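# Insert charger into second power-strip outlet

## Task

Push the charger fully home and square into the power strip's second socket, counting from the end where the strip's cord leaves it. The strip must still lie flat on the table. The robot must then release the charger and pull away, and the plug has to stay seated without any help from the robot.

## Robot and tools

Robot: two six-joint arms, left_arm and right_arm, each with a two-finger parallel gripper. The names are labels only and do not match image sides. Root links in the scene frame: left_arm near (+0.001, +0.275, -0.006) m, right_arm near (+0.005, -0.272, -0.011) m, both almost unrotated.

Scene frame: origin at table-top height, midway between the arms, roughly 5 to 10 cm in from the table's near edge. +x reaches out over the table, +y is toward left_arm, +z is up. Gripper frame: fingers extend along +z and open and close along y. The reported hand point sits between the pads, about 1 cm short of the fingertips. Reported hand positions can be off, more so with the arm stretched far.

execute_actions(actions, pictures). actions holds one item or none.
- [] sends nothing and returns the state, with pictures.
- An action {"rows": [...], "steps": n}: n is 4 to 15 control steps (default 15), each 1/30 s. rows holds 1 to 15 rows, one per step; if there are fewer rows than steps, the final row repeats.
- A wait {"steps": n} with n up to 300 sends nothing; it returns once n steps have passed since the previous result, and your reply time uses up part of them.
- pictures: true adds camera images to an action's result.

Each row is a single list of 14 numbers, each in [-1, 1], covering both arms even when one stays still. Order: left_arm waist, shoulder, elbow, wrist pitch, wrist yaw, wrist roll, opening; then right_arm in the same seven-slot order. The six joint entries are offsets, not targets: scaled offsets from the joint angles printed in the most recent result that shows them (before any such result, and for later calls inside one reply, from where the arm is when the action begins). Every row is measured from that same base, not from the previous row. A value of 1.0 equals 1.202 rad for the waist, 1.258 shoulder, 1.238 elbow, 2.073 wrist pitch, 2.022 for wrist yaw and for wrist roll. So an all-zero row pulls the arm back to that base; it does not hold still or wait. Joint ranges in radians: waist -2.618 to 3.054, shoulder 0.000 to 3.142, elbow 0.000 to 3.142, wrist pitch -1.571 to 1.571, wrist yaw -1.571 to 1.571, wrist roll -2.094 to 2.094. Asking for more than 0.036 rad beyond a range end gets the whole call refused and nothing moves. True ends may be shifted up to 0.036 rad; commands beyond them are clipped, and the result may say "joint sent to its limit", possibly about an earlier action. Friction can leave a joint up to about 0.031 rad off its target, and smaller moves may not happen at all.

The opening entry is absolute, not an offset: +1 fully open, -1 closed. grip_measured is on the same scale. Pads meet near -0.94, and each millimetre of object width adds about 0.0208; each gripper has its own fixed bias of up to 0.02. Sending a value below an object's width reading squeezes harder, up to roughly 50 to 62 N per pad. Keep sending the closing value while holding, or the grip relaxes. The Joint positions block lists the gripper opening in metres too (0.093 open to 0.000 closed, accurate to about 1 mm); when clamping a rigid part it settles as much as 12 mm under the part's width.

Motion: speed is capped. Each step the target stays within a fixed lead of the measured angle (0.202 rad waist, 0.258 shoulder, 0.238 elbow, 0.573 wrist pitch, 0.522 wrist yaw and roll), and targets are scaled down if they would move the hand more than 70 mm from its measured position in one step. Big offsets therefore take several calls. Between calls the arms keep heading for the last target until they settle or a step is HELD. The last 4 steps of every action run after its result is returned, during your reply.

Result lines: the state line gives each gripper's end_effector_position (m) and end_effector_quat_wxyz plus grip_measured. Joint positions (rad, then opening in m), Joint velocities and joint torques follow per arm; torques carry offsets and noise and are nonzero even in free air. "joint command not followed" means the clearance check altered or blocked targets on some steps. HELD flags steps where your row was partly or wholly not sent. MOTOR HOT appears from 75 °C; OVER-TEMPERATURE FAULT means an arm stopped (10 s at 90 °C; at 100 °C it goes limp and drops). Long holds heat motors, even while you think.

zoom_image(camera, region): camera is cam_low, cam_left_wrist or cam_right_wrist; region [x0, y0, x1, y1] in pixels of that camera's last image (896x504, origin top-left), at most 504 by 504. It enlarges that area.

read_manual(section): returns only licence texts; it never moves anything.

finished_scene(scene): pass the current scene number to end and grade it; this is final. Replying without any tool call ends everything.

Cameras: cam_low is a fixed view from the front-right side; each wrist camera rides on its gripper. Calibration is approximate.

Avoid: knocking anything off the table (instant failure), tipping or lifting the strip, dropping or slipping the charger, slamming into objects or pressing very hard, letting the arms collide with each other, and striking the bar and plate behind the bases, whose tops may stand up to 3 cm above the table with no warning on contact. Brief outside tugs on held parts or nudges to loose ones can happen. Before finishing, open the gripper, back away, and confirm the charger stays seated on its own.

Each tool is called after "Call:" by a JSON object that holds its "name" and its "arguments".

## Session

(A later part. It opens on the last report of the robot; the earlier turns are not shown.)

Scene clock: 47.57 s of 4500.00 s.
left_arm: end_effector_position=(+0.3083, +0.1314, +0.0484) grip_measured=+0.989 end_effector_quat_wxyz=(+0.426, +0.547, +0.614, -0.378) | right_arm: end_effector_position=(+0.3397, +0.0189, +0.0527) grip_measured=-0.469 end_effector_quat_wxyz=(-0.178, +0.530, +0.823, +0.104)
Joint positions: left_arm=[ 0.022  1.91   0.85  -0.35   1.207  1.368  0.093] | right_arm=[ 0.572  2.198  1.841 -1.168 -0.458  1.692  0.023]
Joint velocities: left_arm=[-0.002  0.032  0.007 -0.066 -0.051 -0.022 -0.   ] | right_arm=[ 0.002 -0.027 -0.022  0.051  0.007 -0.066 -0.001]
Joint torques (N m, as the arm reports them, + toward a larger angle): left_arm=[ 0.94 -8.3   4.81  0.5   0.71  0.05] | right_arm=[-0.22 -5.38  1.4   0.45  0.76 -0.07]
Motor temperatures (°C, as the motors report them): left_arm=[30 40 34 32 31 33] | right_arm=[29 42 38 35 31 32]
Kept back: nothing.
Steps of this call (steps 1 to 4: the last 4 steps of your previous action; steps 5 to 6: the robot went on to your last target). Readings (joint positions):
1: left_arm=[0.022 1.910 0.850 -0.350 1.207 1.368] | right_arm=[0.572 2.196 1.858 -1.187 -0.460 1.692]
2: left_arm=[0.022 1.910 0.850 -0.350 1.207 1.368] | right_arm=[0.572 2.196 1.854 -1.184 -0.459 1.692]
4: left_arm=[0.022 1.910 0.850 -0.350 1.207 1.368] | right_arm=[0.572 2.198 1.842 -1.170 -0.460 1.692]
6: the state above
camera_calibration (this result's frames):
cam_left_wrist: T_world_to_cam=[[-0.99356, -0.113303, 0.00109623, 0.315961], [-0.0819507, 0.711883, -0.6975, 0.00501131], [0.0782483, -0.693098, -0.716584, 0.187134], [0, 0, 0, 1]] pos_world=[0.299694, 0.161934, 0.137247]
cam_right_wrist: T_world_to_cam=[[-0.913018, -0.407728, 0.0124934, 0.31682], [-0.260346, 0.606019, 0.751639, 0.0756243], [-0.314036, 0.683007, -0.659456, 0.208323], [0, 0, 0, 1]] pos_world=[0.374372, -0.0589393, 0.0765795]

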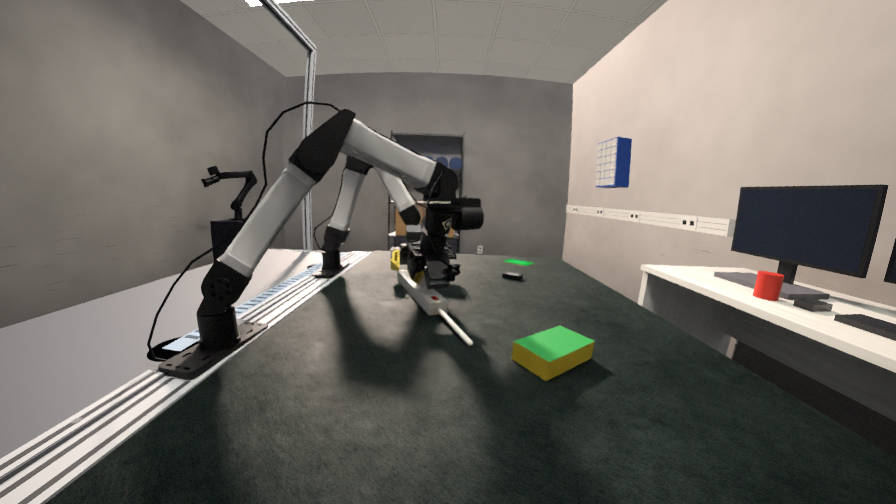

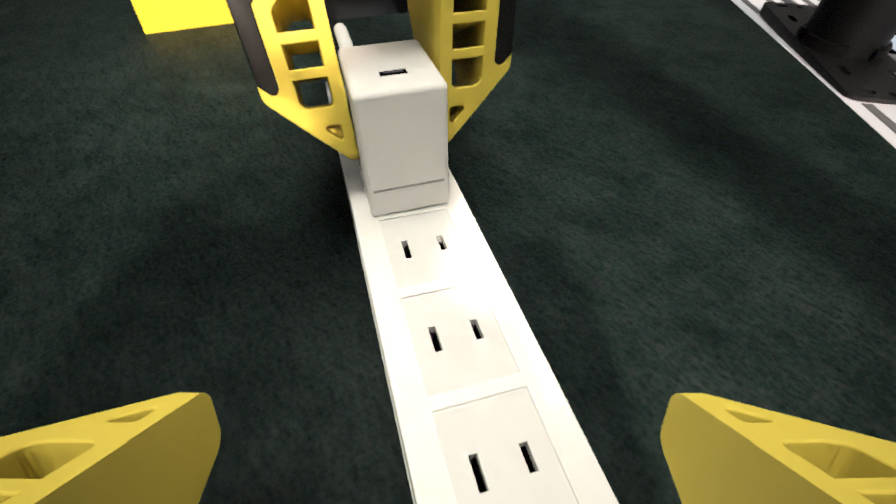

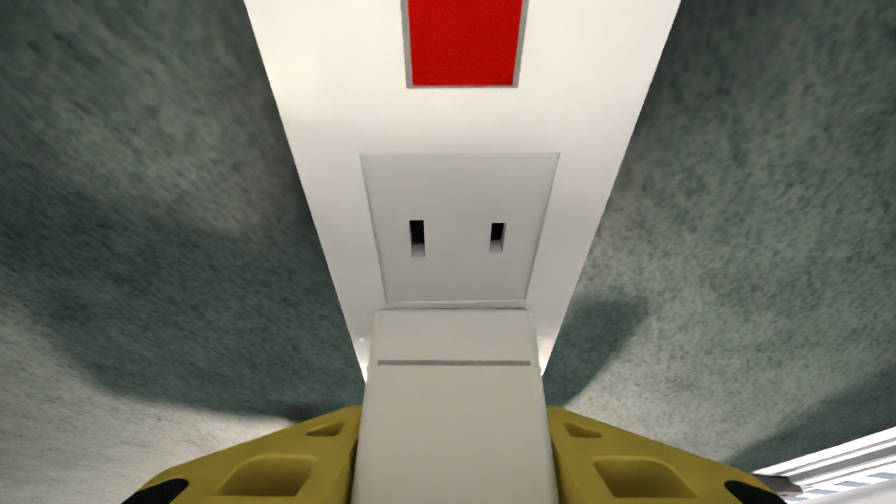

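Call:
{"name": "execute_actions", "arguments": {"actions": [{"rows": [[0.01,-0.01,0,0,0,0,1,-0.004,0.040,-0.032,0,0.04,0,-0.72],[0.015,-0.025,0,0,0,0,1,-0.004,0.020,-0.016,0,0.02,0,-0.72],[0.025,-0.045,0,0,0,0,1,0,0,0,0,0,0,-0.72],[0.04,-0.07,0,0,0,0,1,0,0,0,0,0,0,-0.45],[0.06,-0.10,0,0,0,0,1,0,0,0,0,0,0,-0.15],[0.085,-0.13,0,0,0,0,1,0,-0.005,0,0,0,0,0.15],[0.115,-0.16,0,0,0,0,1,0,-0.02,0,0,0,0,0.45],[0.145,-0.19,0,0,0,0,1,0,-0.042,0,0,0,0,0.75],[0.18,-0.22,0,0,0,0,1,-0.008,-0.072,0,0,0,0,1],[0.215,-0.245,0,0,0,0,1,-0.025,-0.11,0,0,0,0,1],[0.25,-0.265,0,0,0,0,1,-0.055,-0.15,0,0,0,0,1],[0.28,-0.28,0,0,0,0,1,-0.095,-0.19,0,0,0,0,1],[0.305,-0.29,0,0,0,0,1,-0.145,-0.23,0,0,0,0,1],[0.325,-0.295,0,0,0,0,1,-0.20,-0.265,0,0,0,0,1],[0.34,-0.30,0,0,0,0,1,-0.27,-0.30,0,0,0,0,1]], "steps": 15}]}}

Call:
{"name": "execute_actions", "arguments": {"actions": [{"steps": 12}], "pictures": true}}

Scene clock: 48.90 s of 4500.00 s.
left_arm: end_effector_position=(+0.3367, +0.2032, +0.1264) grip_measured=+0.989 end_effector_quat_wxyz=(+0.531, +0.529, +0.615, -0.244) | right_arm: end_effector_position=(+0.3418, +0.0193, +0.0768) grip_measured=+0.999 end_effector_quat_wxyz=(-0.166, +0.525, +0.825, +0.130)
Joint positions: left_arm=[ 0.24   1.641  0.85  -0.354  1.206  1.368  0.093] | right_arm=[ 0.567  2.139  1.838 -1.167 -0.461  1.692  0.093]
Joint velocities: left_arm=[ 1.253 -1.077 -0.022  0.066 -0.037  0.037 -0.001] | right_arm=[-0.144 -0.862 -0.115 -0.022 -0.081 -0.037  0.022]
Joint torques (N m, as the arm reports them, + toward a larger angle): left_arm=[ 0.64 -6.73  7.15  0.97  0.61 -0.03] | right_arm=[ -3.87 -17.13   7.5    0.54  -0.4   -0.03]
Motor temperatures (°C, as the motors report them): left_arm=[30 40 34 32 31 33] | right_arm=[29 42 38 35 31 32]
Steps of this call (steps 1 to 29: the robot went on to your last target; steps 30 to 40: the first 11 steps of this action). Readings (joint positions):
30: left_arm=[0.022 1.910 0.850 -0.350 1.207 1.368] | right_arm=[0.572 2.196 1.841 -1.168 -0.459 1.692]
31: left_arm=[0.023 1.908 0.850 -0.350 1.207 1.368] | right_arm=[0.572 2.195 1.841 -1.167 -0.460 1.692]
33: left_arm=[0.032 1.891 0.850 -0.353 1.206 1.368] | right_arm=[0.572 2.193 1.842 -1.167 -0.461 1.692]
37: left_arm=[0.118 1.765 0.850 -0.357 1.206 1.368] | right_arm=[0.572 2.190 1.842 -1.167 -0.461 1.692]
40: the state above

Scene clock: 49.30 s of 4500.00 s.
left_arm: end_effector_position=(+0.3417, +0.2678, +0.1563) grip_measured=+0.989 end_effector_quat_wxyz=(+0.574, +0.488, +0.639, -0.156) | right_arm: end_effector_position=(+0.4017, -0.1070, +0.2211) grip_measured=+1.000 end_effector_quat_wxyz=(-0.035, +0.610, +0.737, +0.289)
Joint positions: left_arm=[ 0.431  1.54   0.85  -0.349  1.206  1.368  0.093] | right_arm=[ 0.228  1.808  1.843 -1.162 -0.455  1.692  0.093]
Joint velocities: left_arm=[ 0.002 -0.007  0.007 -0.007  0.022 -0.022 -0.001] | right_arm=[-0.007 -0.012  0.012 -0.007  0.022  0.022  0.   ]
Joint torques (N m, as the arm reports them, + toward a larger angle): left_arm=[ 0.05 -7.03  7.71  1.08  0.56 -0.04] | right_arm=[ 1.65 -7.77  6.93  1.32 -0.43 -0.05]
Motor temperatures (°C, as the motors report them): left_arm=[30 40 34 32 31 33] | right_arm=[29 42 38 35 31 32]
Kept back: nothing.
Steps of this call (steps 1 to 4: the last 4 steps of your previous action; steps 5 to 12: the robot went on to your last target). Readings (joint positions):
1: left_arm=[0.285 1.607 0.850 -0.352 1.206 1.368] | right_arm=[0.557 2.105 1.837 -1.167 -0.462 1.692]
2: left_arm=[0.326 1.580 0.850 -0.350 1.206 1.368] | right_arm=[0.540 2.067 1.837 -1.167 -0.463 1.692]
4: left_arm=[0.393 1.548 0.850 -0.348 1.206 1.368] | right_arm=[0.483 1.986 1.837 -1.165 -0.465 1.692]
8: left_arm=[0.431 1.540 0.850 -0.348 1.206 1.368] | right_arm=[0.311 1.852 1.837 -1.162 -0.467 1.692]
12: the state above
camera_calibration (this result's frames):
cam_left_wrist: T_world_to_cam=[[-0.805216, -0.472498, -0.358291, 0.452463], [-0.124932, 0.725835, -0.676428, -0.00648273], [0.579671, -0.499909, -0.643485, 0.121811], [0, 0, 0, 1]] pos_world=[0.292911, 0.279388, 0.236112]
cam_right_wrist: T_world_to_cam=[[-0.918341, -0.0781019, -0.388007, 0.445941], [-0.354378, 0.598822, 0.718212, 0.0859406], [0.176253, 0.797065, -0.5776, 0.222062], [0, 0, 0, 1]] pos_world=[0.400843, -0.193632, 0.239568]

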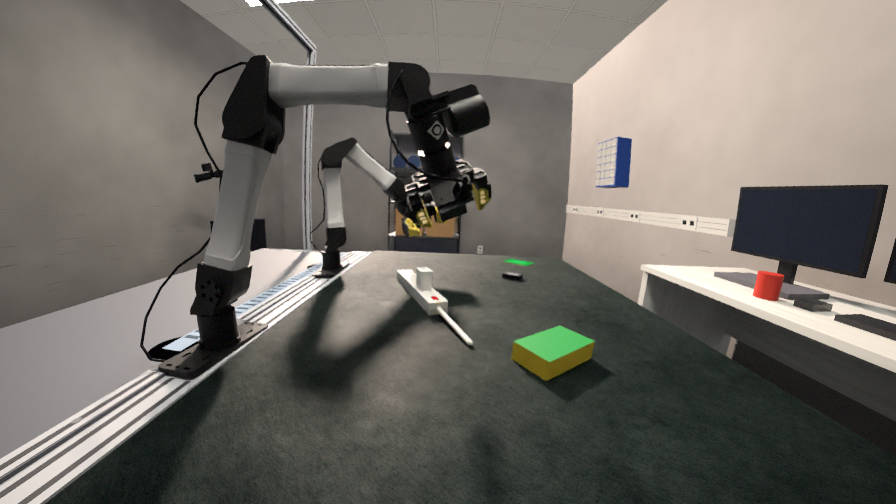

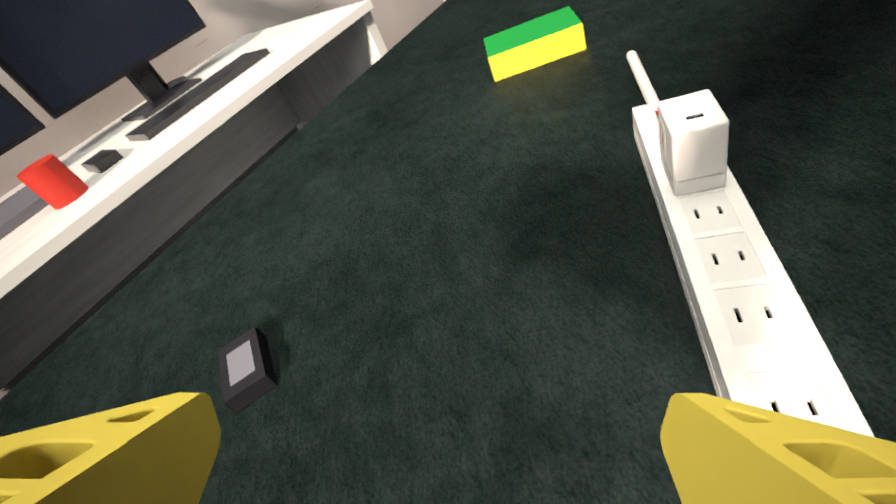

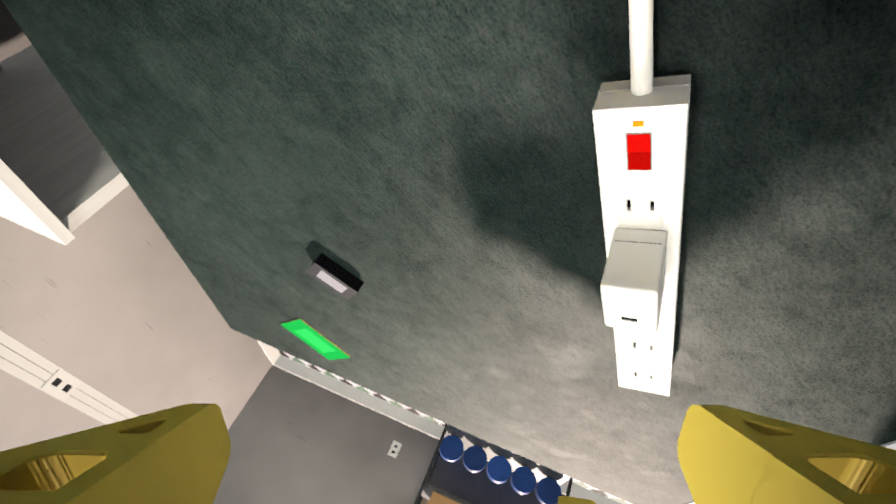

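Call:
{"name": "zoom_image", "arguments": {"camera": "cam_low", "region": [390, 255, 460, 315]}}

Call:
{"name": "zoom_image", "arguments": {"camera": "cam_left_wrist", "region": [620, 80, 780, 240]}}

Region (390, 255, 460, 315) of cam_low's 896x504 image, scaled by 7.200, with more detail than that image has; it fills the top 432 rows of this view, and the rest is white.

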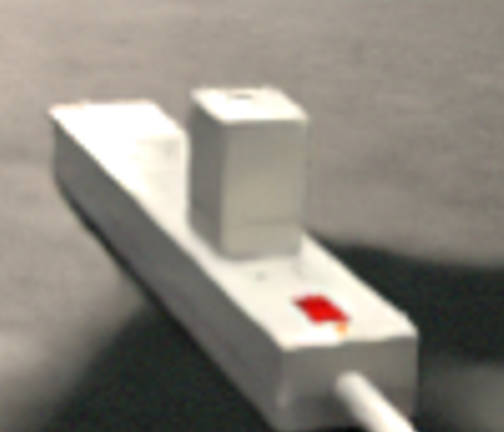

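Region (620, 80, 780, 240) of cam_left_wrist's 896x504 image, scaled by 3.150, with more detail than that image has.

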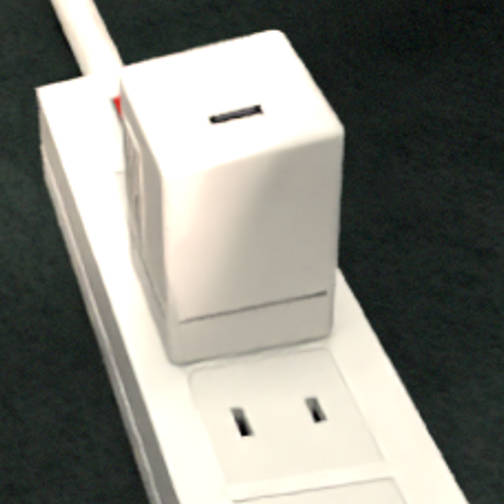

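The charger sits flush in outlet 2, the strip is flat, and both arms are clear.

Call:
{"name": "finished_scene", "arguments": {"scene": 2}}

The scene is finished: the task was done.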